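## Task

Scene 1: set the timer with the black round cap and the grey steel power module on the top of the wooden shelf, which only arm1 can reach, and set the black-handled espresso tamper and the wooden pillar block on the top of the desk, which only arm3 can reach. All four must keep their current upright orientation, and each one's entire base must sit on the top surface. It fails if any of them ends up on the floor or a lower board with no gripper holding it. Nothing may count as placed if a robot is what keeps it there at the end. Release everything and pull the arms away afterwards.

## Robot and tools

Setup: three identical i2rt Big YAM arms named arm1, arm2 and arm3. Each has six joints, a two-finger gripper and a wrist camera. They act independently and do not wait for one another. arm2 can serve as a go-between, handing objects from one zone to another. Room cameras room_a and room_b are fixed. When joints 1 and 6 read 0 and the hand points level and forward, the wrist camera sits above the hand and looks toward the fingertips. The hand reaches about 1.0 m from the joint-1 axis at most. An occasional disturbance may nudge a loose object.

Frames: a single scene frame, origin on the floor, +z up. The hand point is halfway between the fingertips. The hand's z axis runs along the fingers, and the fingers close along its y axis. Robot foot poses are never printed.

execute_actions(actions, cameras): actions is a list holding one action or none. An empty list only returns state and images. An action is an object keyed by robot name. Each robot entry holds "joints", a map from joint name to an absolute target; these are never offsets. Units are radians, except the gripper, which is in metres. Ranges, with done-tolerance: joint1_rad -2.879 to 2.879 (±0.045), yaw about the foot, positive is counter-clockwise seen from above, and 0 points the way the foot faces. joint2_rad 0 to 3.141 (±0.14), the shoulder; 0 has the upper arm pointing back roughly level, and increasing it lifts and then swings forward. joint3_rad 0 to 3.019 (±0.09), the elbow; 0 is fully folded and positive opens it. joint4_rad -1.692 to 1.57 (±0.055), hand pitch, positive tips the fingers up. joint5_rad -1.57 to 1.57 (±0.03), sideways hand swing, positive toward the arm's right. joint6_rad -2.094 to 2.094 (±0.035), hand roll, positive is clockwise seen from behind the hand. gripper_m 0 to 0.093 (±0.003), the gap between the fingertips; each pad grips at roughly 50 to 62 N. Example: {"arm1": {"joints": {"gripper_m": 0.05}}, "arm2": {"joints": {"joint1_rad": 0.3}}}. Every motion in an action starts together, but joints move at different speeds, so the hand can sweep a wide path. An action lasts at most 15 s. cameras is a list drawn from arm1_cam_wrist, arm2_cam_wrist, arm3_cam_wrist, room_a, room_b, all. Leaving it out, passing null or passing ["all"] returns every camera; [] returns none. An unknown key, an unknown camera or an out-of-range value rejects the whole call, and nothing moves.

wait(seconds): 0 to 10. It sends no command and returns the same state and images. zoom_image(camera, region): region is [x0,y0,x1,y1] in pixels of that camera's most recent full image (504x504, origin at top-left), at most 504x504. finished_scene(scene): scene is 1 or 2. It ends that scene permanently, reports success and gives the next task. Replying without any tool call ends every remaining scene.

Results: joint_positions, joint torques (drive output in joint order, no gripper; offset, scaled and noisy, and nonzero even in free air), and joint_status for each joint of the last accepted action. off_target means the joint stopped short and may still be pushing. contact_stop or time_out means the joint now holds where it stopped. The exception is a timed-out joint that keeps a target no more than 0.375, 0.375, 0.113, 0.225, 0.075 and 0.3 rad (joints 1 to 6) from where it is; it keeps pushing and will move there once the path is free. "joint command not followed", usually with a cause line, means the self- and arm-collision check blocked that arm's targets; its joints read not_followed and may retry on later actions, while the gripper still runs. on_its_own lists things this call did not command, and "held at" gives the held target, not the actual position. The pictures line names the images in order. Joints left out of an action may keep pushing toward their old target. To relax a push, send the joint its reported position. Very small changes of target may not move a joint at all. If a result reports a stop, the later movement, wait and finished calls in that same reply are skipped.

Camera calibration is given per camera (OpenCV pinhole+radial, K, D, T_world_to_cam, pos_world) for scene 1's start. Real values can differ by a few degrees or millimetres, and wrist poses inherit errors from the joint readings.

Avoid: arms pressing hard into each other, which fails the task and ends the run; hard impacts; the collision check reacting late, and it ignores fingers, gripper housings and wrist cameras; dropping, slipping or slamming objects; items left on the floor or a lower board; and arms pushing against things for a long time. A held load heats the motors, including while you think. At 85 °C a MOTOR HOT warning appears. At 100 °C an OVER-TEMPERATURE FAULT drops that arm, and its unfinished keys read limit_stop_at_motor_heat; resend those targets. Some heat carries into the next scene. Between replies the robots hold the last command. Finish with every object upright and fully on its target top, grippers open and arms moved clear, before calling finished_scene. Less robot motion time is better.

Each tool is called as name(argument=value, ...), one argument or row to a line, values as JSON.

## Session

execute_actions(
  actions=[],
)

Scene clock: 0.00 s.
Joint torques (N m, as the arm reports them, + toward a larger angle): no reading
Motor temperatures (°C, as the motors report them): arm1=[21 24 24 21 21 20] | arm2=[20 21 21 22 23 23] | arm3=[21 22 22 22 20 21]
arm1.joint_positions: joint1_rad=-0.901 joint2_rad=+0.582 joint3_rad=+1.708 joint4_rad=-1.370 joint5_rad=+0.120 joint6_rad=-0.568 gripper_m=+0.095
arm1.joint_status: not commanded
arm1.hand: x=+1.0219 y=+0.0355 z=+1.5955 quat_wxyz=(-0.096, -0.578, -0.535, +0.609) (m; scene frame)
arm2.joint_positions: joint1_rad=-0.119 joint2_rad=+0.316 joint3_rad=+1.310 joint4_rad=-1.647 joint5_rad=+0.132 joint6_rad=+0.321 gripper_m=+0.094
arm2.joint_status: not commanded
arm2.hand: x=+0.0574 y=-0.1529 z=+1.4222 quat_wxyz=(-0.321, +0.465, -0.765, -0.309) (m; scene frame)
arm3.joint_positions: joint1_rad=+0.323 joint2_rad=+0.306 joint3_rad=+1.340 joint4_rad=-1.270 joint5_rad=+0.118 joint6_rad=-0.025 gripper_m=+0.095
arm3.joint_status: not commanded
arm3.hand: x=-1.1581 y=-0.0250 z=+1.4572 quat_wxyz=(-0.418, -0.552, -0.558, +0.457) (m; scene frame)
pictures: arm1_cam_wrist, arm2_cam_wrist, arm3_cam_wrist, room_a, room_b
Images, in order (width x height): arm1_cam_wrist 504x504, arm2_cam_wrist 504x504, arm3_cam_wrist 504x504, room_a 504x504, room_b 504x504.

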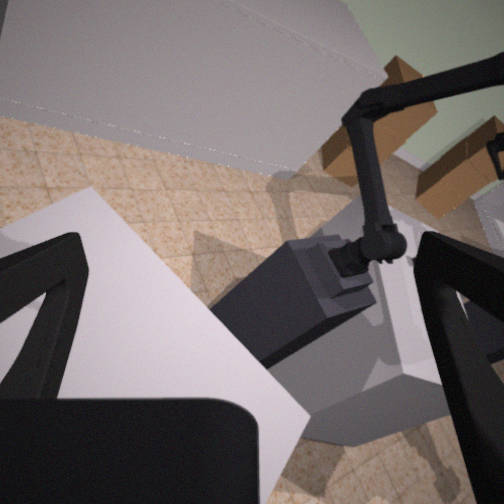

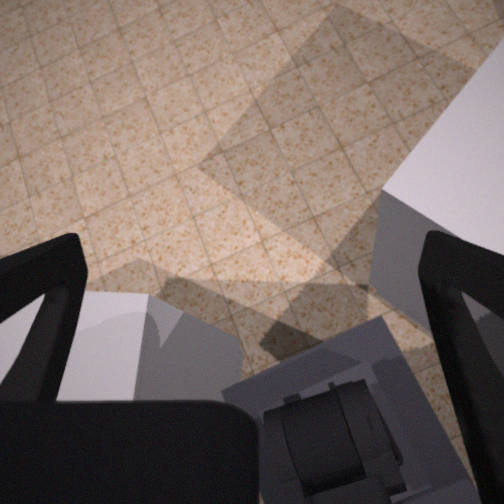

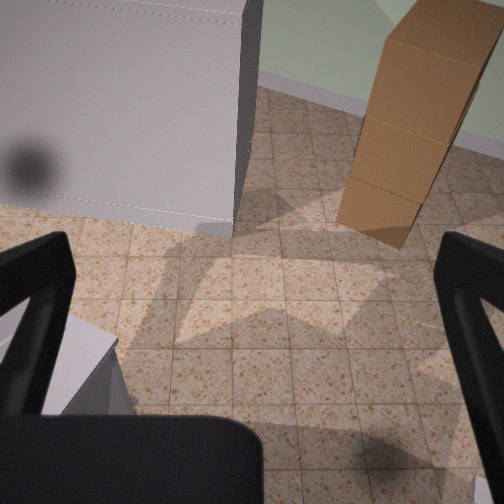

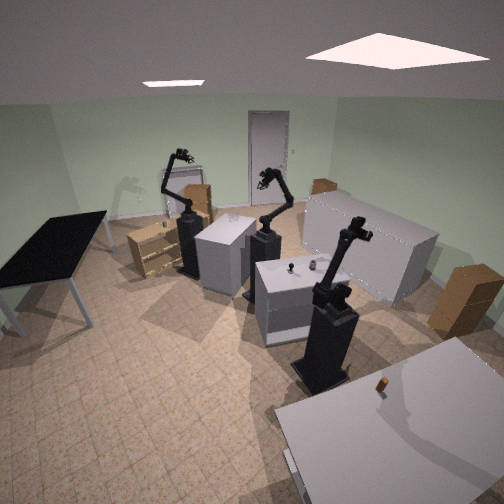

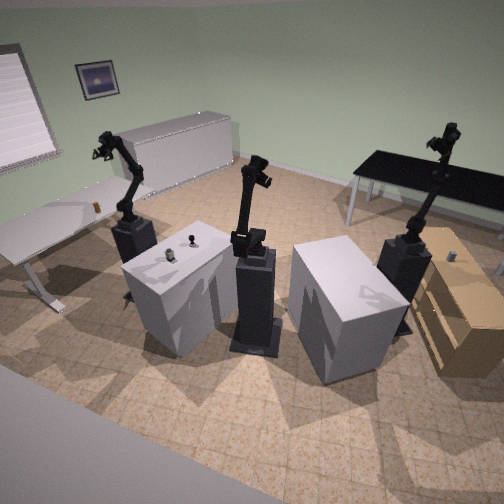

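zoom_image(
  camera="room_b",
  region=[60, 180, 300, 330],
)

zoom_image(
  camera="room_a",
  region=[120, 190, 400, 400],
)

execute_actions(
  actions=[
    {"arm1":{"joints":{"joint1_rad":0,"joint2_rad":0.8,"joint3_rad":1.2,"joint4_rad":-0.4,"joint5_rad":0,"joint6_rad":0}},"arm2":{"joints":{"joint1_rad":0,"joint2_rad":1.2,"joint3_rad":1.2,"joint4_rad":0,"joint5_rad":0,"joint6_rad":0}},"arm3":{"joints":{"joint1_rad":0,"joint2_rad":1.2,"joint3_rad":1.6,"joint4_rad":-1.2,"joint5_rad":0,"joint6_rad":0}}},
  ],
  cameras=["room_b"],
)

Region (60, 180, 300, 330) of room_b's 504x504 image, scaled by 2.100, with more detail than that image has; it fills the top 315 rows of this view, and the rest is white.

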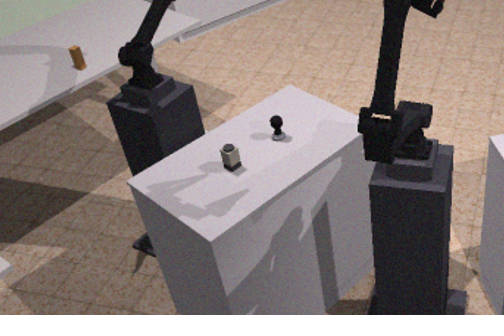

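Region (120, 190, 400, 400) of room_a's 504x504 image, scaled by 1.800, with more detail than that image has; it fills the top 378 rows of this view, and the rest is white.

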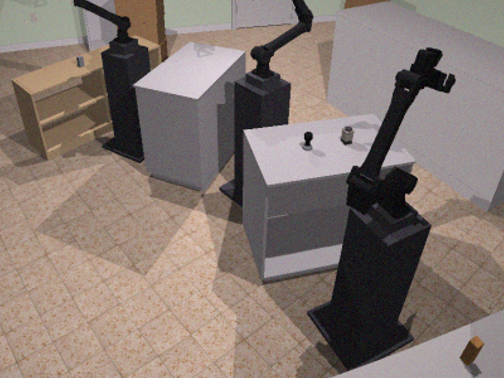

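Scene clock: 2.07 s.
Joint torques (N m, as the arm reports them, + toward a larger angle): arm1=[ 0.58 -1.56  9.69  3.05 -0.08  0.14] | arm2=[-0.13 -8.03 10.92  2.96 -0.19 -0.15] | arm3=[ 0.52 -9.36 13.23  2.26 -0.06 -0.01]
Motor temperatures (°C, as the motors report them): arm1=[21 24 24 21 21 20] | arm2=[20 21 22 22 23 23] | arm3=[21 22 22 22 20 21]
arm1.joint_positions: joint1_rad=-0.009 joint2_rad=+0.794 joint3_rad=+1.186 joint4_rad=-0.419 joint5_rad=+0.001 joint6_rad=-0.007 gripper_m=+0.095
arm1.joint_status: all done
arm1.hand: x=+1.2521 y=-0.2321 z=+1.5040 quat_wxyz=(-0.572, -0.410, -0.585, +0.403) (m; scene frame)
arm2.joint_positions: joint1_rad=-0.005 joint2_rad=+1.205 joint3_rad=+1.179 joint4_rad=-0.026 joint5_rad=+0.005 joint6_rad=+0.017 gripper_m=+0.094
arm2.joint_status: all done
arm2.hand: x=+0.0152 y=+0.3415 z=+1.4237 quat_wxyz=(-0.478, +0.513, -0.513, -0.495) (m; scene frame)
arm3.joint_positions: joint1_rad=+0.011 joint2_rad=+1.199 joint3_rad=+1.575 joint4_rad=-1.206 joint5_rad=+0.004 joint6_rad=-0.014 gripper_m=+0.095
arm3.joint_status: all done
arm3.hand: x=-1.2545 y=-0.3651 z=+1.3434 quat_wxyz=(-0.222, -0.727, -0.583, +0.285) (m; scene frame)
pictures: room_b
Images, in order (width x height): room_b 504x504.

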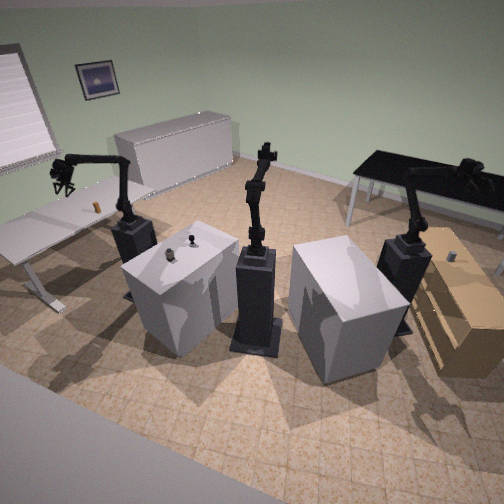

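execute_actions(
  actions=[
    {"arm1":{"joints":{"joint1_rad":-1.0}},"arm2":{"joints":{"joint1_rad":1.7}},"arm3":{"joints":{"joint1_rad":-0.8}}},
  ],
  cameras=[],
)

execute_actions(
  actions=[
    {"arm1":{"joints":{"joint2_rad":1.4}},"arm2":{"joints":{"joint4_rad":-1.2}},"arm3":{"joints":{"joint3_rad":1.1}}},
  ],
  cameras=["arm2_cam_wrist","room_b"],
)

Scene clock: 4.37 s.
Joint torques (N m, as the arm reports them, + toward a larger angle): arm1=[-0.9  -1.84  9.66  3.03 -0.05  0.14] | arm2=[-1.32 -8.89 10.96  3.04 -0.01 -0.15] | arm3=[  0.99 -10.13  13.14   1.97  -0.01  -0.04]
Motor temperatures (°C, as the motors report them): arm1=[21 24 25 21 21 20] | arm2=[20 21 23 22 23 23] | arm3=[21 23 23 22 20 21]
arm1.joint_positions: joint1_rad=-0.991 joint2_rad=+0.794 joint3_rad=+1.186 joint4_rad=-0.419 joint5_rad=+0.000 joint6_rad=-0.006 gripper_m=+0.095
arm1.joint_status: all done
arm1.hand: x=+0.8754 y=-0.1766 z=+1.5017 quat_wxyz=(-0.314, -0.640, -0.323, +0.622) (m; scene frame)
arm2.joint_positions: joint1_rad=+1.703 joint2_rad=+1.210 joint3_rad=+1.179 joint4_rad=-0.026 joint5_rad=+0.001 joint6_rad=+0.016 gripper_m=+0.094
arm2.joint_status: all done
arm2.hand: x=-0.5456 y=-0.3265 z=+1.4216 quat_wxyz=(+0.060, +0.725, +0.051, -0.684) (m; scene frame)
arm3.joint_positions: joint1_rad=-0.796 joint2_rad=+1.201 joint3_rad=+1.575 joint4_rad=-1.206 joint5_rad=+0.001 joint6_rad=-0.012 gripper_m=+0.095
arm3.joint_status: all done
arm3.hand: x=-1.5511 y=-0.1473 z=+1.3413 quat_wxyz=(-0.093, -0.899, -0.251, +0.348) (m; scene frame)
pictures: none
No camera images: the call's "cameras" was empty. Leave "cameras" out to get every camera's image.

Scene clock: 6.03 s.
Joint torques (N m, as the arm reports them, + toward a larger angle): arm1=[ -0.82 -14.54   9.98   2.43  -0.06   0.14] | arm2=[-1.67 -8.43 10.48  0.56 -0.04 -0.17] | arm3=[  0.86 -10.8   11.35   1.33   0.01  -0.08]
Motor temperatures (°C, as the motors report them): arm1=[21 24 25 21 21 20] | arm2=[20 21 23 22 23 23] | arm3=[21 23 23 22 20 21]
arm1.joint_positions: joint1_rad=-0.991 joint2_rad=+1.417 joint3_rad=+1.186 joint4_rad=-0.410 joint5_rad=+0.000 joint6_rad=-0.006 gripper_m=+0.095
arm1.joint_status: all done
arm1.hand: x=+0.7607 y=-0.3354 z=+1.1944 quat_wxyz=(-0.203, -0.798, -0.404, +0.399) (m; scene frame)
arm2.joint_positions: joint1_rad=+1.703 joint2_rad=+1.209 joint3_rad=+1.179 joint4_rad=-1.187 joint5_rad=+0.001 joint6_rad=+0.016 gripper_m=+0.094
arm2.joint_status: all done
arm2.hand: x=-0.3870 y=-0.3013 z=+1.2056 quat_wxyz=(+0.015, +0.982, +0.070, -0.177) (m; scene frame)
arm3.joint_positions: joint1_rad=-0.796 joint2_rad=+1.210 joint3_rad=+1.093 joint4_rad=-1.204 joint5_rad=+0.001 joint6_rad=-0.012 gripper_m=+0.095
arm3.joint_status: all done
arm3.hand: x=-1.4835 y=-0.1078 z=+1.1018 quat_wxyz=(-0.032, -0.956, -0.267, +0.119) (m; scene frame)
pictures: arm2_cam_wrist, room_b
camera_calibration (this result's frames):
arm2_cam_wrist: T_world_to_cam=[[-0.131498, 0.991314, -0.00221453, 0.246441], [0.9581, 0.127665, 0.25641, 0.109745], [0.254466, 0.0315957, -0.966565, 1.39429], [0, 0, 0, 1]] pos_world=[-0.427539, -0.302364, 1.32008]
Images, in order (width x height): arm2_cam_wrist 504x504, room_b 504x504.

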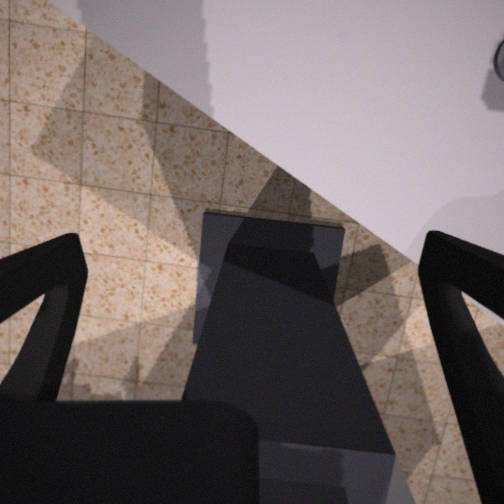

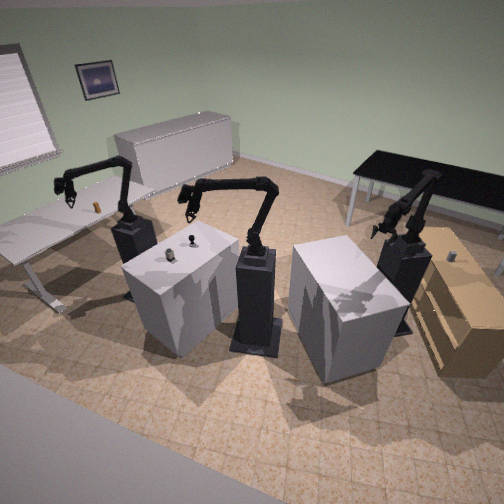

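execute_actions(
  actions=[
    {"arm1":{"joints":{"joint1_rad":0.5,"joint2_rad":1.2}},"arm2":{"joints":{"joint1_rad":1.61,"joint2_rad":1.87,"joint3_rad":1.17,"joint4_rad":-0.28}},"arm3":{"joints":{"joint1_rad":0.3,"joint2_rad":0.8}}},
  ],
  cameras=["arm2_cam_wrist","room_b","room_a"],
)

Scene clock: 8.23 s.
Joint torques (N m, as the arm reports them, + toward a larger angle): arm1=[-0.21 -9.84 10.34  2.57 -0.03  0.12] | arm2=[ -0.41 -15.69   8.45   2.14  -0.09  -0.2 ] | arm3=[ 2.23 -5.22 11.32  2.04 -0.04 -0.03]
Motor temperatures (°C, as the motors report them): arm1=[21 24 26 22 21 20] | arm2=[20 22 23 22 23 23] | arm3=[21 23 24 22 20 21]
arm1.joint_positions: joint1_rad=+0.498 joint2_rad=+1.203 joint3_rad=+1.186 joint4_rad=-0.410 joint5_rad=+0.000 joint6_rad=-0.005 gripper_m=+0.095
arm1.joint_status: all done
arm1.hand: x=+1.5343 y=-0.2179 z=+1.3178 quat_wxyz=(-0.509, -0.293, -0.787, +0.192) (m; scene frame)
arm2.joint_positions: joint1_rad=+1.607 joint2_rad=+1.881 joint3_rad=+1.150 joint4_rad=-0.300 joint5_rad=+0.001 joint6_rad=+0.016 gripper_m=+0.094
arm2.joint_status: all done
arm2.hand: x=-0.5854 y=-0.2736 z=+0.9427 quat_wxyz=(+0.010, +0.964, +0.022, -0.266) (m; scene frame)
arm3.joint_positions: joint1_rad=+0.292 joint2_rad=+0.800 joint3_rad=+1.093 joint4_rad=-1.204 joint5_rad=+0.001 joint6_rad=-0.012 gripper_m=+0.095
arm3.joint_status: all done
arm3.hand: x=-1.1305 y=-0.2319 z=+1.2425 quat_wxyz=(-0.234, -0.648, -0.689, +0.224) (m; scene frame)
pictures: arm2_cam_wrist, room_a, room_b
camera_calibration (this result's frames):
arm2_cam_wrist: T_world_to_cam=[[-0.0365035, 0.999308, -0.00714426, 0.254744], [0.996434, 0.0369408, 0.075857, 0.531569], [0.0760684, -0.00434974, -0.997093, 1.10428], [0, 0, 0, 1]] pos_world=[-0.604375, -0.269401, 1.06256]
Images, in order (width x height): arm2_cam_wrist 504x504, room_a 504x504, room_b 504x504.

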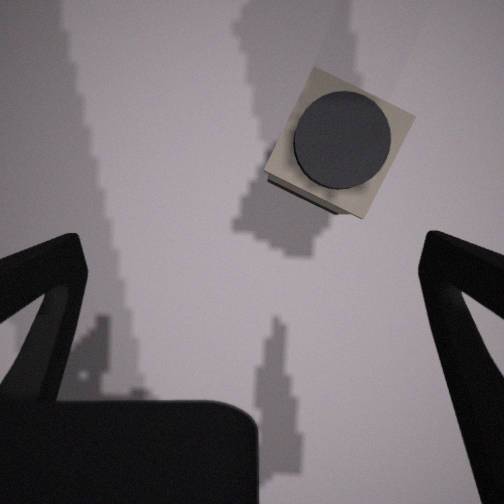

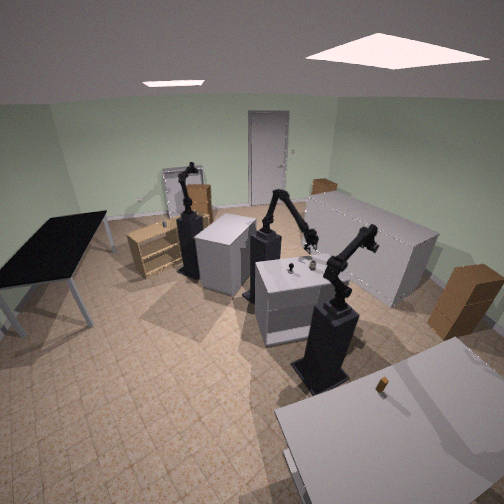

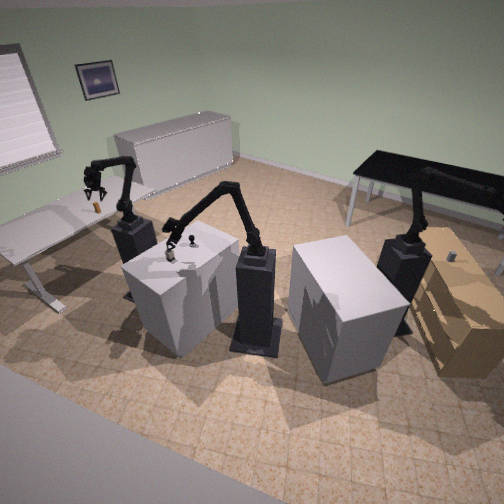

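execute_actions(
  actions=[
    {"arm2":{"joints":{"joint1_rad":1.535,"joint2_rad":2.27,"joint3_rad":1.95,"joint4_rad":-1.2,"joint6_rad":0.4}}},
  ],
  cameras=["arm2_cam_wrist","room_b","room_a"],
)

Scene clock: 10.07 s.
Joint torques (N m, as the arm reports them, + toward a larger angle): arm1=[ 0.05 -9.84 10.29  2.59 -0.04  0.12] | arm2=[ -0.33 -19.64  10.23  -0.07   0.02   0.11] | arm3=[ 2.32 -4.83 11.61  1.99 -0.04 -0.01]
Motor temperatures (°C, as the motors report them): arm1=[21 24 26 22 21 20] | arm2=[20 22 24 22 23 23] | arm3=[21 23 24 22 20 21]
arm1.joint_positions: joint1_rad=+0.498 joint2_rad=+1.203 joint3_rad=+1.186 joint4_rad=-0.410 joint5_rad=+0.000 joint6_rad=-0.005 gripper_m=+0.095
arm1.joint_status: not commanded
arm1.hand: x=+1.5343 y=-0.2179 z=+1.3178 quat_wxyz=(-0.509, -0.293, -0.787, +0.192) (m; scene frame)
arm2.joint_positions: joint1_rad=+1.528 joint2_rad=+2.262 joint3_rad=+1.917 joint4_rad=-1.187 joint5_rad=+0.001 joint6_rad=+0.383 gripper_m=+0.094
arm2.joint_status: all done
arm2.hand: x=-0.6583 y=-0.2243 z=+0.9427 quat_wxyz=(+0.004, +0.980, -0.198, -0.019) (m; scene frame)
arm3.joint_positions: joint1_rad=+0.292 joint2_rad=+0.800 joint3_rad=+1.093 joint4_rad=-1.204 joint5_rad=+0.001 joint6_rad=-0.012 gripper_m=+0.095
arm3.joint_status: not commanded
arm3.hand: x=-1.1305 y=-0.2319 z=+1.2425 quat_wxyz=(-0.234, -0.648, -0.689, +0.224) (m; scene frame)
pictures: arm2_cam_wrist, room_a, room_b
camera_calibration (this result's frames):
arm2_cam_wrist: T_world_to_cam=[[0.397459, 0.917584, -0.0081686, 0.471163], [0.769884, -0.328611, 0.547077, -0.0729501], [0.499304, -0.223729, -0.837043, 1.18862], [0, 0, 0, 1]] pos_world=[-0.72459, -0.190374, 1.03869]
Images, in order (width x height): arm2_cam_wrist 504x504, room_a 504x504, room_b 504x504.

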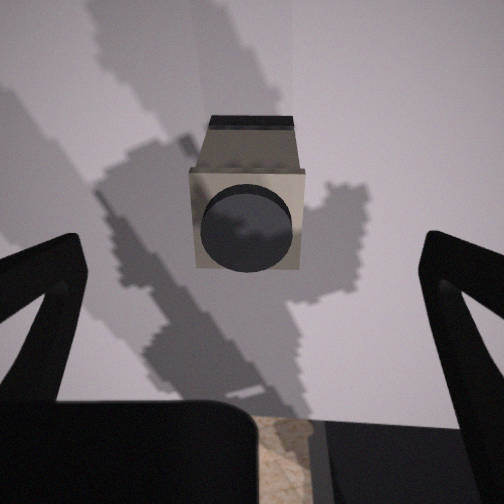

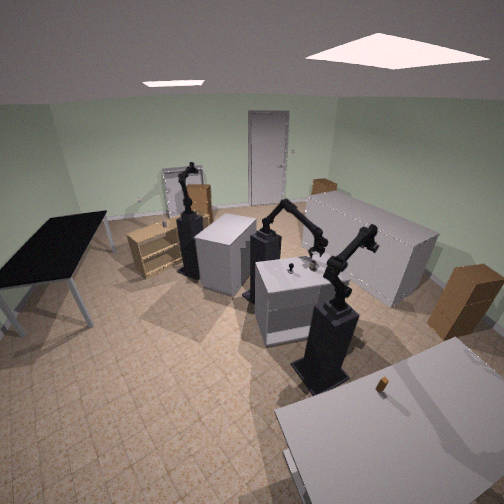

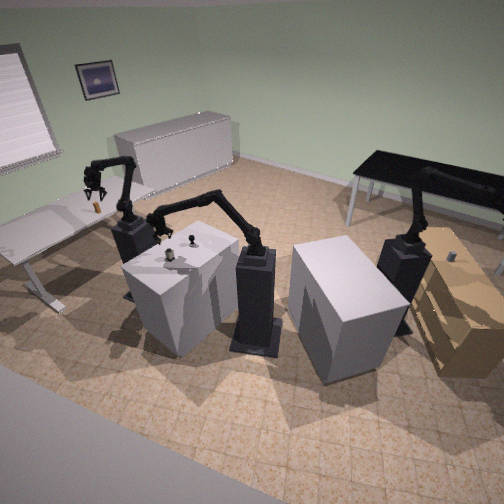

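execute_actions(
  actions=[
    {"arm2":{"joints":{"joint1_rad":1.55,"joint2_rad":2.37,"joint3_rad":1.805,"joint4_rad":-0.99}}},
  ],
  cameras=["arm2_cam_wrist"],
)

Scene clock: 11.27 s.
Joint torques (N m, as the arm reports them, + toward a larger angle): arm1=[-0.12 -9.85 10.3   2.6  -0.03  0.13] | arm2=[  0.2  -20.53   7.82   0.71   0.01   0.08] | arm3=[ 1.38 -4.38 11.43  1.94 -0.01 -0.07]
Motor temperatures (°C, as the motors report them): arm1=[21 24 26 22 21 20] | arm2=[20 22 24 22 23 23] | arm3=[21 23 24 22 20 21]
arm1.joint_positions: joint1_rad=+0.498 joint2_rad=+1.203 joint3_rad=+1.186 joint4_rad=-0.410 joint5_rad=+0.000 joint6_rad=-0.005 gripper_m=+0.095
arm1.joint_status: not commanded
arm1.hand: x=+1.5343 y=-0.2179 z=+1.3178 quat_wxyz=(-0.509, -0.293, -0.787, +0.192) (m; scene frame)
arm2.joint_positions: joint1_rad=+1.546 joint2_rad=+2.378 joint3_rad=+1.788 joint4_rad=-1.004 joint5_rad=+0.001 joint6_rad=+0.384 gripper_m=+0.094
arm2.joint_status: all done
arm2.hand: x=-0.6283 y=-0.2363 z=+0.8240 quat_wxyz=(-0.002, +0.982, -0.190, +0.011) (m; scene frame)
arm3.joint_positions: joint1_rad=+0.292 joint2_rad=+0.800 joint3_rad=+1.093 joint4_rad=-1.204 joint5_rad=+0.001 joint6_rad=-0.012 gripper_m=+0.095
arm3.joint_status: not commanded
arm3.hand: x=-1.1305 y=-0.2319 z=+1.2425 quat_wxyz=(-0.234, -0.648, -0.689, +0.224) (m; scene frame)
pictures: arm2_cam_wrist
camera_calibration (this result's frames):
arm2_cam_wrist: T_world_to_cam=[[0.382103, 0.923995, 0.0152125, 0.441922], [0.740377, -0.315939, 0.593317, -0.0887057], [0.553028, -0.215445, -0.804825, 1.08073], [0, 0, 0, 1]] pos_world=[-0.700859, -0.203521, 0.915708]
Images, in order (width x height): arm2_cam_wrist 504x504.

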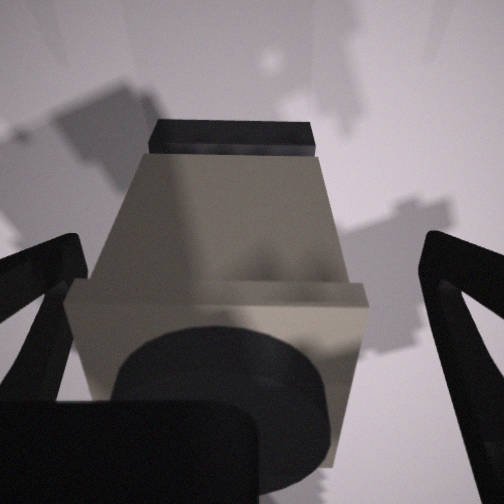

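execute_actions(
  actions=[
    {"arm2":{"joints":{"gripper_m":0.03}}},
  ],
  cameras=["arm2_cam_wrist"],
)

execute_actions(
  actions=[
    {"arm2":{"joints":{"joint2_rad":2.05}}},
  ],
  cameras=["arm2_cam_wrist","room_b"],
)

Scene clock: 12.20 s.
Joint torques (N m, as the arm reports them, + toward a larger angle): arm1=[-0.05 -9.84 10.28  2.59 -0.03  0.14] | arm2=[ -0.01 -19.64   8.07   0.7    0.04   0.12] | arm3=[ 1.58 -4.47 11.51  2.02 -0.02 -0.03]
Motor temperatures (°C, as the motors report them): arm1=[21 24 26 22 21 20] | arm2=[20 22 24 22 23 23] | arm3=[21 23 24 22 20 21]
arm1.joint_positions: joint1_rad=+0.498 joint2_rad=+1.203 joint3_rad=+1.186 joint4_rad=-0.410 joint5_rad=+0.000 joint6_rad=-0.005 gripper_m=+0.095
arm1.joint_status: not commanded
arm1.hand: x=+1.5343 y=-0.2179 z=+1.3178 quat_wxyz=(-0.509, -0.293, -0.787, +0.192) (m; scene frame)
arm2.joint_positions: joint1_rad=+1.546 joint2_rad=+2.378 joint3_rad=+1.788 joint4_rad=-1.004 joint5_rad=+0.001 joint6_rad=+0.384 gripper_m=+0.044
arm2.joint_status: gripper_m off_target (ended at +0.044, target +0.030)
arm2.hand: x=-0.6283 y=-0.2363 z=+0.8240 quat_wxyz=(-0.002, +0.982, -0.190, +0.011) (m; scene frame)
arm3.joint_positions: joint1_rad=+0.292 joint2_rad=+0.800 joint3_rad=+1.093 joint4_rad=-1.204 joint5_rad=+0.001 joint6_rad=-0.012 gripper_m=+0.095
arm3.joint_status: not commanded
arm3.hand: x=-1.1305 y=-0.2319 z=+1.2425 quat_wxyz=(-0.234, -0.648, -0.689, +0.224) (m; scene frame)
pictures: arm2_cam_wrist
camera_calibration (this result's frames):
arm2_cam_wrist: T_world_to_cam=[[0.382455, 0.923849, 0.01522, 0.442103], [0.740256, -0.316226, 0.593314, -0.0888471], [0.552946, -0.21565, -0.804827, 1.08063], [0, 0, 0, 1]] pos_world=[-0.700847, -0.203494, 0.915709]
Images, in order (width x height): arm2_cam_wrist 504x504.

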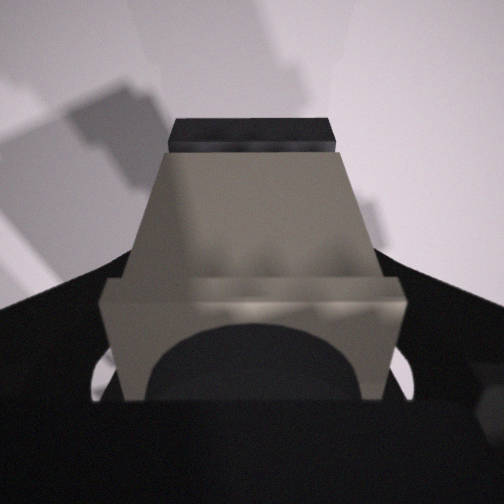

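Scene clock: 13.80 s.
Joint torques (N m, as the arm reports them, + toward a larger angle): arm1=[ 0.05 -9.8  10.26  2.58 -0.04  0.13] | arm2=[ -0.73 -20.08   9.63   1.24  -0.03   0.08] | arm3=[ 2.25 -4.45 11.6   2.    0.   -0.06]
Motor temperatures (°C, as the motors report them): arm1=[21 24 26 22 21 20] | arm2=[20 23 24 22 23 23] | arm3=[21 23 25 22 20 21]
arm1.joint_positions: joint1_rad=+0.498 joint2_rad=+1.203 joint3_rad=+1.186 joint4_rad=-0.410 joint5_rad=+0.000 joint6_rad=-0.005 gripper_m=+0.095
arm1.joint_status: not commanded
arm1.hand: x=+1.5343 y=-0.2179 z=+1.3178 quat_wxyz=(-0.509, -0.293, -0.787, +0.192) (m; scene frame)
arm2.joint_positions: joint1_rad=+1.546 joint2_rad=+2.072 joint3_rad=+1.786 joint4_rad=-1.004 joint5_rad=+0.001 joint6_rad=+0.384 gripper_m=+0.044
arm2.joint_status: all done
arm2.hand: x=-0.6718 y=-0.2363 z=+1.0245 quat_wxyz=(+0.027, +0.972, -0.188, -0.138) (m; scene frame)
arm3.joint_positions: joint1_rad=+0.292 joint2_rad=+0.800 joint3_rad=+1.093 joint4_rad=-1.204 joint5_rad=+0.001 joint6_rad=-0.012 gripper_m=+0.095
arm3.joint_status: not commanded
arm3.hand: x=-1.1305 y=-0.2319 z=+1.2425 quat_wxyz=(-0.234, -0.648, -0.689, +0.224) (m; scene frame)
pictures: arm2_cam_wrist, room_b
camera_calibration (this result's frames):
arm2_cam_wrist: T_world_to_cam=[[0.369672, 0.923757, -0.100075, 0.565119], [0.883622, -0.316203, 0.345295, 0.174815], [0.287325, -0.216075, -0.933143, 1.21896], [0, 0, 0, 1]] pos_world=[-0.713617, -0.203369, 1.13366]
Images, in order (width x height): arm2_cam_wrist 504x504, room_b 504x504.

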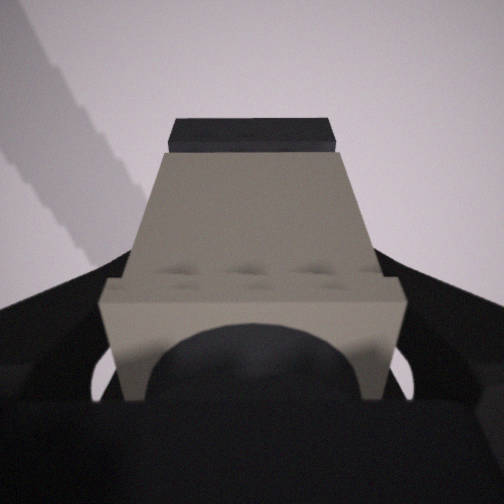

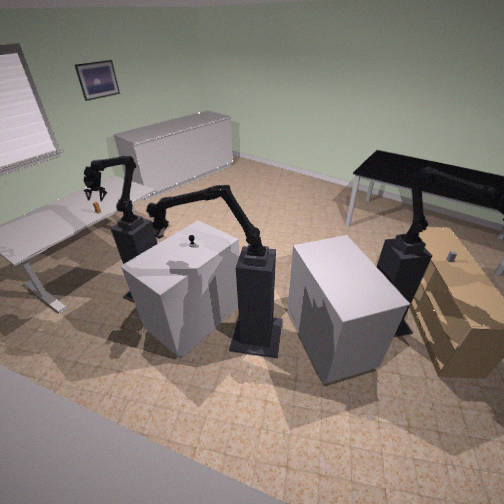

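execute_actions(
  actions=[
    {"arm2":{"joints":{"joint1_rad":-1.5}},"arm3":{"joints":{"joint1_rad":1.62,"joint3_rad":1.85,"joint4_rad":-1.33}}},
  ],
  cameras=[],
)

execute_actions(
  actions=[
    {"arm2":{"joints":{"joint2_rad":2.22}},"arm3":{"joints":{"joint2_rad":2.07}}},
  ],
)

Scene clock: 16.83 s.
Joint torques (N m, as the arm reports them, + toward a larger angle): arm1=[ 0.03 -9.76 10.29  2.58 -0.03  0.14] | arm2=[  0.11 -20.08   9.8    0.99  -0.09   0.07] | arm3=[ 2.31 -0.5   9.35  2.04  0.04 -0.08]
Motor temperatures (°C, as the motors report them): arm1=[21 24 27 22 21 20] | arm2=[20 23 25 22 23 23] | arm3=[21 23 25 22 20 21]
arm1.joint_positions: joint1_rad=+0.498 joint2_rad=+1.203 joint3_rad=+1.186 joint4_rad=-0.410 joint5_rad=+0.000 joint6_rad=-0.005 gripper_m=+0.095
arm1.joint_status: not commanded
arm1.hand: x=+1.5343 y=-0.2179 z=+1.3178 quat_wxyz=(-0.509, -0.293, -0.787, +0.192) (m; scene frame)
arm2.joint_positions: joint1_rad=-1.503 joint2_rad=+2.072 joint3_rad=+1.786 joint4_rad=-0.992 joint5_rad=+0.002 joint6_rad=+0.385 gripper_m=+0.044
arm2.joint_status: all done
arm2.hand: x=+0.7236 y=-0.1712 z=+1.0237 quat_wxyz=(-0.141, -0.144, -0.979, -0.033) (m; scene frame)
arm3.joint_positions: joint1_rad=+1.608 joint2_rad=+0.794 joint3_rad=+1.826 joint4_rad=-1.326 joint5_rad=+0.000 joint6_rad=-0.012 gripper_m=+0.095
arm3.joint_status: all done
arm3.hand: x=-0.9157 y=+0.0427 z=+1.5820 quat_wxyz=(-0.593, -0.077, -0.799, +0.064) (m; scene frame)
pictures: none
No camera images: the call's "cameras" was empty. Leave "cameras" out to get every camera's image.

Scene clock: 18.53 s.
Joint torques (N m, as the arm reports them, + toward a larger angle): arm1=[ 0.09 -9.79 10.26  2.6  -0.03  0.13] | arm2=[ -0.65 -21.36   9.37   0.69  -0.09   0.08] | arm3=[  1.78 -23.76  11.64   0.19   0.03  -0.06]
Motor temperatures (°C, as the motors report them): arm1=[21 24 27 22 21 20] | arm2=[20 23 25 22 23 23] | arm3=[21 23 25 22 20 21]
arm1.joint_positions: joint1_rad=+0.498 joint2_rad=+1.203 joint3_rad=+1.186 joint4_rad=-0.410 joint5_rad=+0.000 joint6_rad=-0.005 gripper_m=+0.095
arm1.joint_status: not commanded
arm1.hand: x=+1.5343 y=-0.2179 z=+1.3178 quat_wxyz=(-0.509, -0.293, -0.787, +0.192) (m; scene frame)
arm2.joint_positions: joint1_rad=-1.503 joint2_rad=+2.245 joint3_rad=+1.776 joint4_rad=-0.992 joint5_rad=+0.002 joint6_rad=+0.385 gripper_m=+0.044
arm2.joint_status: all done
arm2.hand: x=+0.7018 y=-0.1733 z=+0.9043 quat_wxyz=(-0.053, -0.145, -0.988, -0.011) (m; scene frame)
arm3.joint_positions: joint1_rad=+1.608 joint2_rad=+2.094 joint3_rad=+1.829 joint4_rad=-1.326 joint5_rad=+0.000 joint6_rad=-0.012 gripper_m=+0.095
arm3.joint_status: all done
arm3.hand: x=-0.5250 y=-0.0377 z=+0.9575 quat_wxyz=(+0.008, -0.096, -0.995, -0.001) (m; scene frame)
pictures: arm1_cam_wrist, arm2_cam_wrist, arm3_cam_wrist, room_a, room_b
camera_calibration (this result's frames):
arm1_cam_wrist: T_world_to_cam=[[-0.664879, -0.746951, 0.000134028, 0.860781], [-0.650735, 0.579147, -0.491053, 1.77857], [0.366715, -0.326578, -0.87113, 0.641456], [0, 0, 0, 1]] pos_world=[1.49446, -0.177608, 1.43205]
arm2_cam_wrist: T_world_to_cam=[[-0.295592, -0.954773, -0.0321562, 0.0670407], [-0.836303, 0.242351, 0.491795, 0.193876], [-0.46176, 0.172263, -0.870117, 1.26173], [0, 0, 0, 1]] pos_world=[0.764572, -0.200327, 1.00466]
arm3_cam_wrist: T_world_to_cam=[[-0.184064, -0.982908, -0.0034929, -0.131843], [-0.784072, 0.144684, 0.603571, -0.977915], [-0.592749, 0.113834, -0.797302, 0.578586], [0, 0, 0, 1]] pos_world=[-0.448067, -0.0539637, 1.05109]
Images, in order (width x height): arm1_cam_wrist 504x504, arm2_cam_wrist 504x504, arm3_cam_wrist 504x504, room_a 504x504, room_b 504x504.

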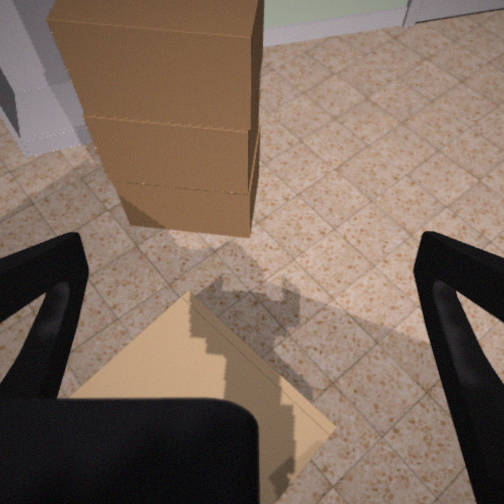

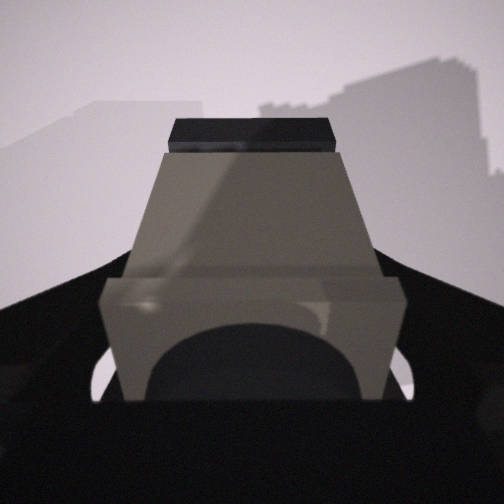

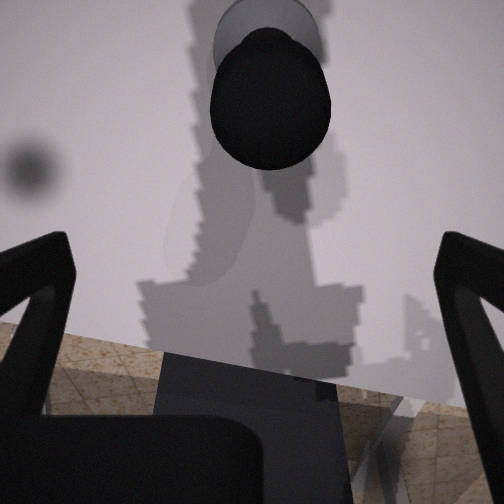

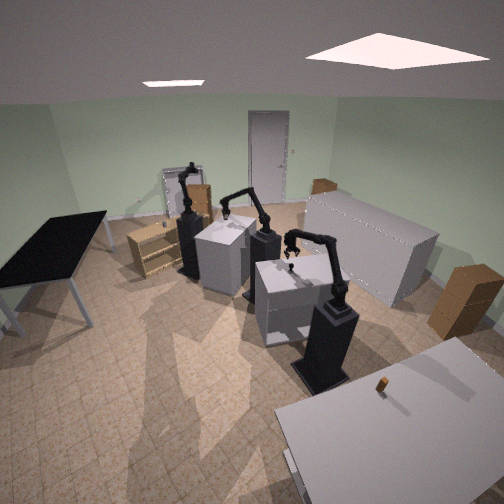

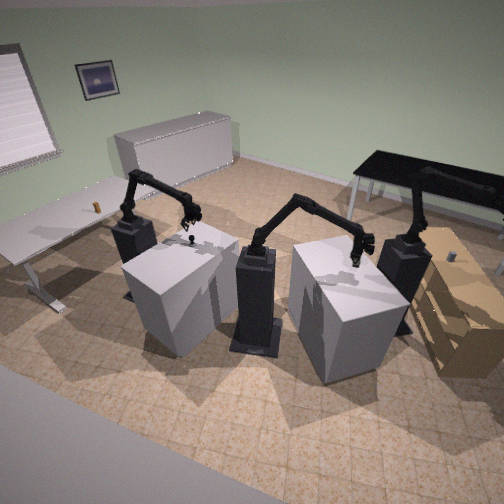

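execute_actions(
  actions=[
    {"arm2":{"joints":{"joint2_rad":2.29,"joint4_rad":-1.05}},"arm3":{"joints":{"joint1_rad":1.59,"joint2_rad":2.18,"joint3_rad":1.715,"joint4_rad":-1.075}}},
  ],
  cameras=["arm2_cam_wrist","arm3_cam_wrist","room_b"],
)

Scene clock: 19.83 s.
Joint torques (N m, as the arm reports them, + toward a larger angle): arm1=[ 0.04 -9.92 10.25  2.59 -0.04  0.14] | arm2=[ -0.86 -20.34   9.11  -0.26  -0.02   0.14] | arm3=[  0.26 -24.05  10.16   0.85   0.03  -0.05]
Motor temperatures (°C, as the motors report them): arm1=[21 24 27 22 21 20] | arm2=[20 23 25 22 23 23] | arm3=[21 23 25 22 20 21]
arm1.joint_positions: joint1_rad=+0.498 joint2_rad=+1.203 joint3_rad=+1.186 joint4_rad=-0.410 joint5_rad=+0.000 joint6_rad=-0.005 gripper_m=+0.095
arm1.joint_status: not commanded
arm1.hand: x=+1.5343 y=-0.2179 z=+1.3178 quat_wxyz=(-0.509, -0.293, -0.787, +0.192) (m; scene frame)
arm2.joint_positions: joint1_rad=-1.503 joint2_rad=+2.306 joint3_rad=+1.776 joint4_rad=-1.038 joint5_rad=+0.002 joint6_rad=+0.385 gripper_m=+0.044
arm2.joint_status: all done
arm2.hand: x=+0.6793 y=-0.1755 z=+0.8638 quat_wxyz=(-0.001, -0.145, -0.989, +0.001) (m; scene frame)
arm3.joint_positions: joint1_rad=+1.603 joint2_rad=+2.204 joint3_rad=+1.702 joint4_rad=-1.084 joint5_rad=+0.000 joint6_rad=-0.012 gripper_m=+0.095
arm3.joint_status: all done
arm3.hand: x=-0.5269 y=-0.0407 z=+0.8447 quat_wxyz=(+0.006, -0.099, -0.995, -0.001) (m; scene frame)
pictures: arm2_cam_wrist, arm3_cam_wrist, room_b
camera_calibration (this result's frames):
arm2_cam_wrist: T_world_to_cam=[[-0.296877, -0.954871, 0.00922655, 0.0221365], [-0.779056, 0.24778, 0.575914, 0.0848575], [-0.55221, 0.163788, -0.817458, 1.23091], [0, 0, 0, 1]] pos_world=[0.752404, -0.201497, 0.957146]
arm3_cam_wrist: T_world_to_cam=[[-0.189296, -0.981914, -0.00340809, -0.138298], [-0.786429, 0.14953, 0.599308, -0.908324], [-0.587959, 0.116127, -0.800511, 0.49316], [0, 0, 0, 1]] pos_world=[-0.450554, -0.0572439, 0.938675]
Images, in order (width x height): arm2_cam_wrist 504x504, arm3_cam_wrist 504x504, room_b 504x504.

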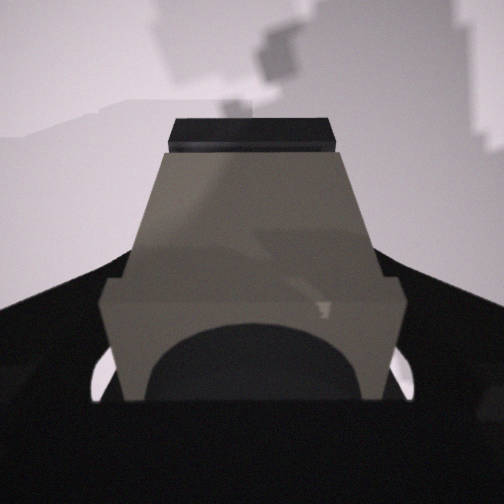

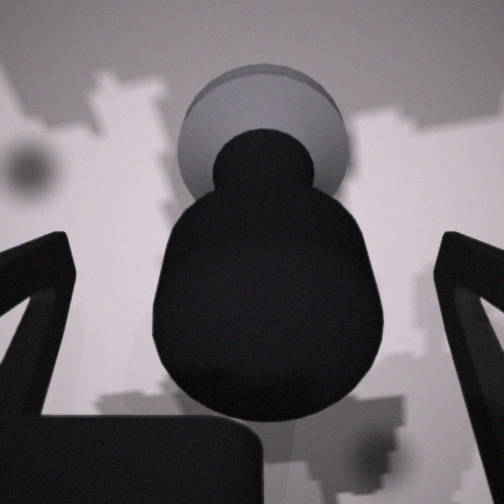

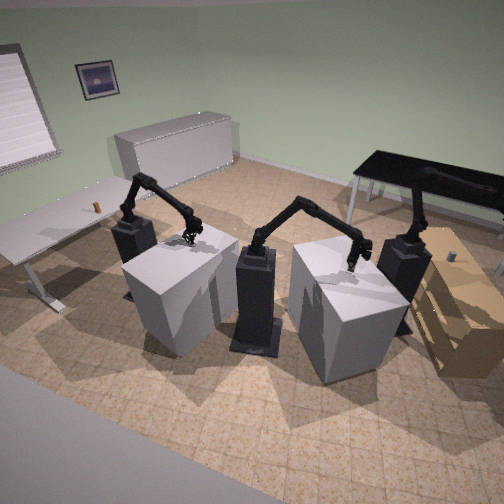

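execute_actions(
  actions=[
    {"arm2":{"joints":{"joint2_rad":2.34,"joint4_rad":-1.0}},"arm3":{"joints":{"gripper_m":0.02}}},
  ],
  cameras=[],
)

execute_actions(
  actions=[
    {"arm2":{"joints":{"joint2_rad":2.38,"joint4_rad":-0.96}},"arm3":{"joints":{"joint2_rad":1.85}}},
  ],
  cameras=["arm2_cam_wrist","arm3_cam_wrist","room_b"],
)

Scene clock: 20.80 s.
Joint torques (N m, as the arm reports them, + toward a larger angle): arm1=[-0.06 -9.88 10.29  2.6  -0.03  0.13] | arm2=[ -0.87 -20.78   8.77   0.73  -0.04   0.08] | arm3=[  0.79 -23.49  10.     0.74   0.    -0.03]
Motor temperatures (°C, as the motors report them): arm1=[21 24 27 22 21 20] | arm2=[20 23 25 22 23 23] | arm3=[21 23 25 22 20 21]
arm1.joint_positions: joint1_rad=+0.498 joint2_rad=+1.203 joint3_rad=+1.186 joint4_rad=-0.410 joint5_rad=+0.000 joint6_rad=-0.005 gripper_m=+0.095
arm1.joint_status: not commanded
arm1.hand: x=+1.5343 y=-0.2179 z=+1.3178 quat_wxyz=(-0.509, -0.293, -0.787, +0.192) (m; scene frame)
arm2.joint_positions: joint1_rad=-1.503 joint2_rad=+2.350 joint3_rad=+1.776 joint4_rad=-1.015 joint5_rad=+0.002 joint6_rad=+0.385 gripper_m=+0.044
arm2.joint_status: all done
arm2.hand: x=+0.6754 y=-0.1759 z=+0.8362 quat_wxyz=(+0.009, -0.145, -0.989, +0.004) (m; scene frame)
arm3.joint_positions: joint1_rad=+1.602 joint2_rad=+2.204 joint3_rad=+1.702 joint4_rad=-1.082 joint5_rad=+0.000 joint6_rad=-0.012 gripper_m=+0.045
arm3.joint_status: gripper_m off_target (ended at +0.045, target +0.020)
arm3.hand: x=-0.5267 y=-0.0413 z=+0.8447 quat_wxyz=(+0.005, -0.099, -0.995, -0.001) (m; scene frame)
pictures: none
No camera images: the call's "cameras" was empty. Leave "cameras" out to get every camera's image.

Scene clock: 22.43 s.
Joint torques (N m, as the arm reports them, + toward a larger angle): arm1=[ 0.16 -9.84 10.27  2.6  -0.03  0.13] | arm2=[ -0.89 -18.66   8.83   0.87  -0.02   0.09] | arm3=[  0.78 -22.31  13.45   1.4    0.01  -0.03]
Motor temperatures (°C, as the motors report them): arm1=[21 24 27 22 21 20] | arm2=[20 24 25 22 23 23] | arm3=[21 24 26 22 20 21]
arm1.joint_positions: joint1_rad=+0.498 joint2_rad=+1.203 joint3_rad=+1.186 joint4_rad=-0.410 joint5_rad=+0.000 joint6_rad=-0.005 gripper_m=+0.095
arm1.joint_status: not commanded
arm1.hand: x=+1.5343 y=-0.2179 z=+1.3178 quat_wxyz=(-0.509, -0.293, -0.787, +0.192) (m; scene frame)
arm2.joint_positions: joint1_rad=-1.503 joint2_rad=+2.370 joint3_rad=+1.776 joint4_rad=-0.973 joint5_rad=+0.002 joint6_rad=+0.385 gripper_m=+0.044
arm2.joint_status: all done
arm2.hand: x=+0.6812 y=-0.1753 z=+0.8236 quat_wxyz=(-0.002, -0.145, -0.989, +0.001) (m; scene frame)
arm3.joint_positions: joint1_rad=+1.602 joint2_rad=+1.887 joint3_rad=+1.685 joint4_rad=-1.082 joint5_rad=+0.000 joint6_rad=-0.012 gripper_m=+0.045
arm3.joint_status: all done
arm3.hand: x=-0.5121 y=-0.0446 z=+1.0351 quat_wxyz=(-0.143, -0.098, -0.985, +0.016) (m; scene frame)
pictures: arm2_cam_wrist, arm3_cam_wrist, room_b
camera_calibration (this result's frames):
arm2_cam_wrist: T_world_to_cam=[[-0.296893, -0.954873, 0.00849228, 0.0238567], [-0.780149, 0.247676, 0.574478, 0.111403], [-0.550657, 0.163933, -0.818476, 1.19891], [0, 0, 0, 1]] pos_world=[0.754179, -0.201352, 0.917074]
arm3_cam_wrist: T_world_to_cam=[[-0.190662, -0.981651, 0.00291946, -0.145933], [-0.924583, 0.180576, 0.335469, -0.806497], [-0.32984, 0.0612619, -0.942047, 0.930991], [0, 0, 0, 1]] pos_world=[-0.466419, -0.0546564, 1.14802]
Images, in order (width x height): arm2_cam_wrist 504x504, arm3_cam_wrist 504x504, room_b 504x504.

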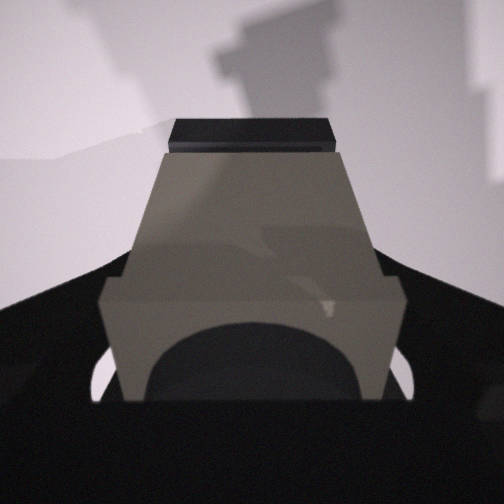

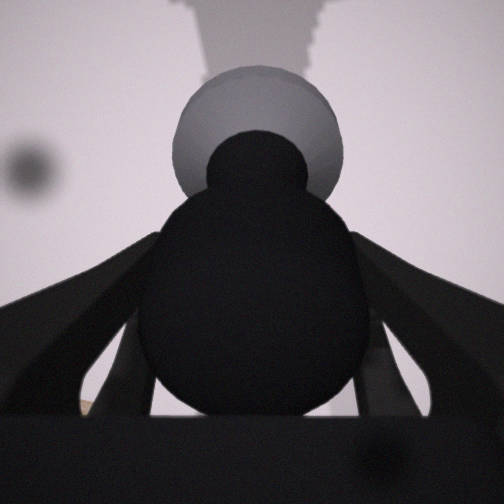

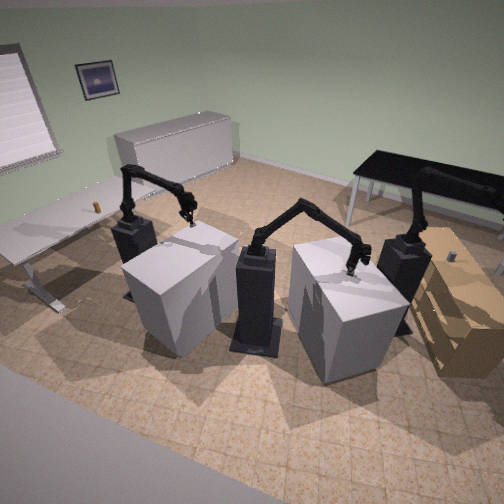

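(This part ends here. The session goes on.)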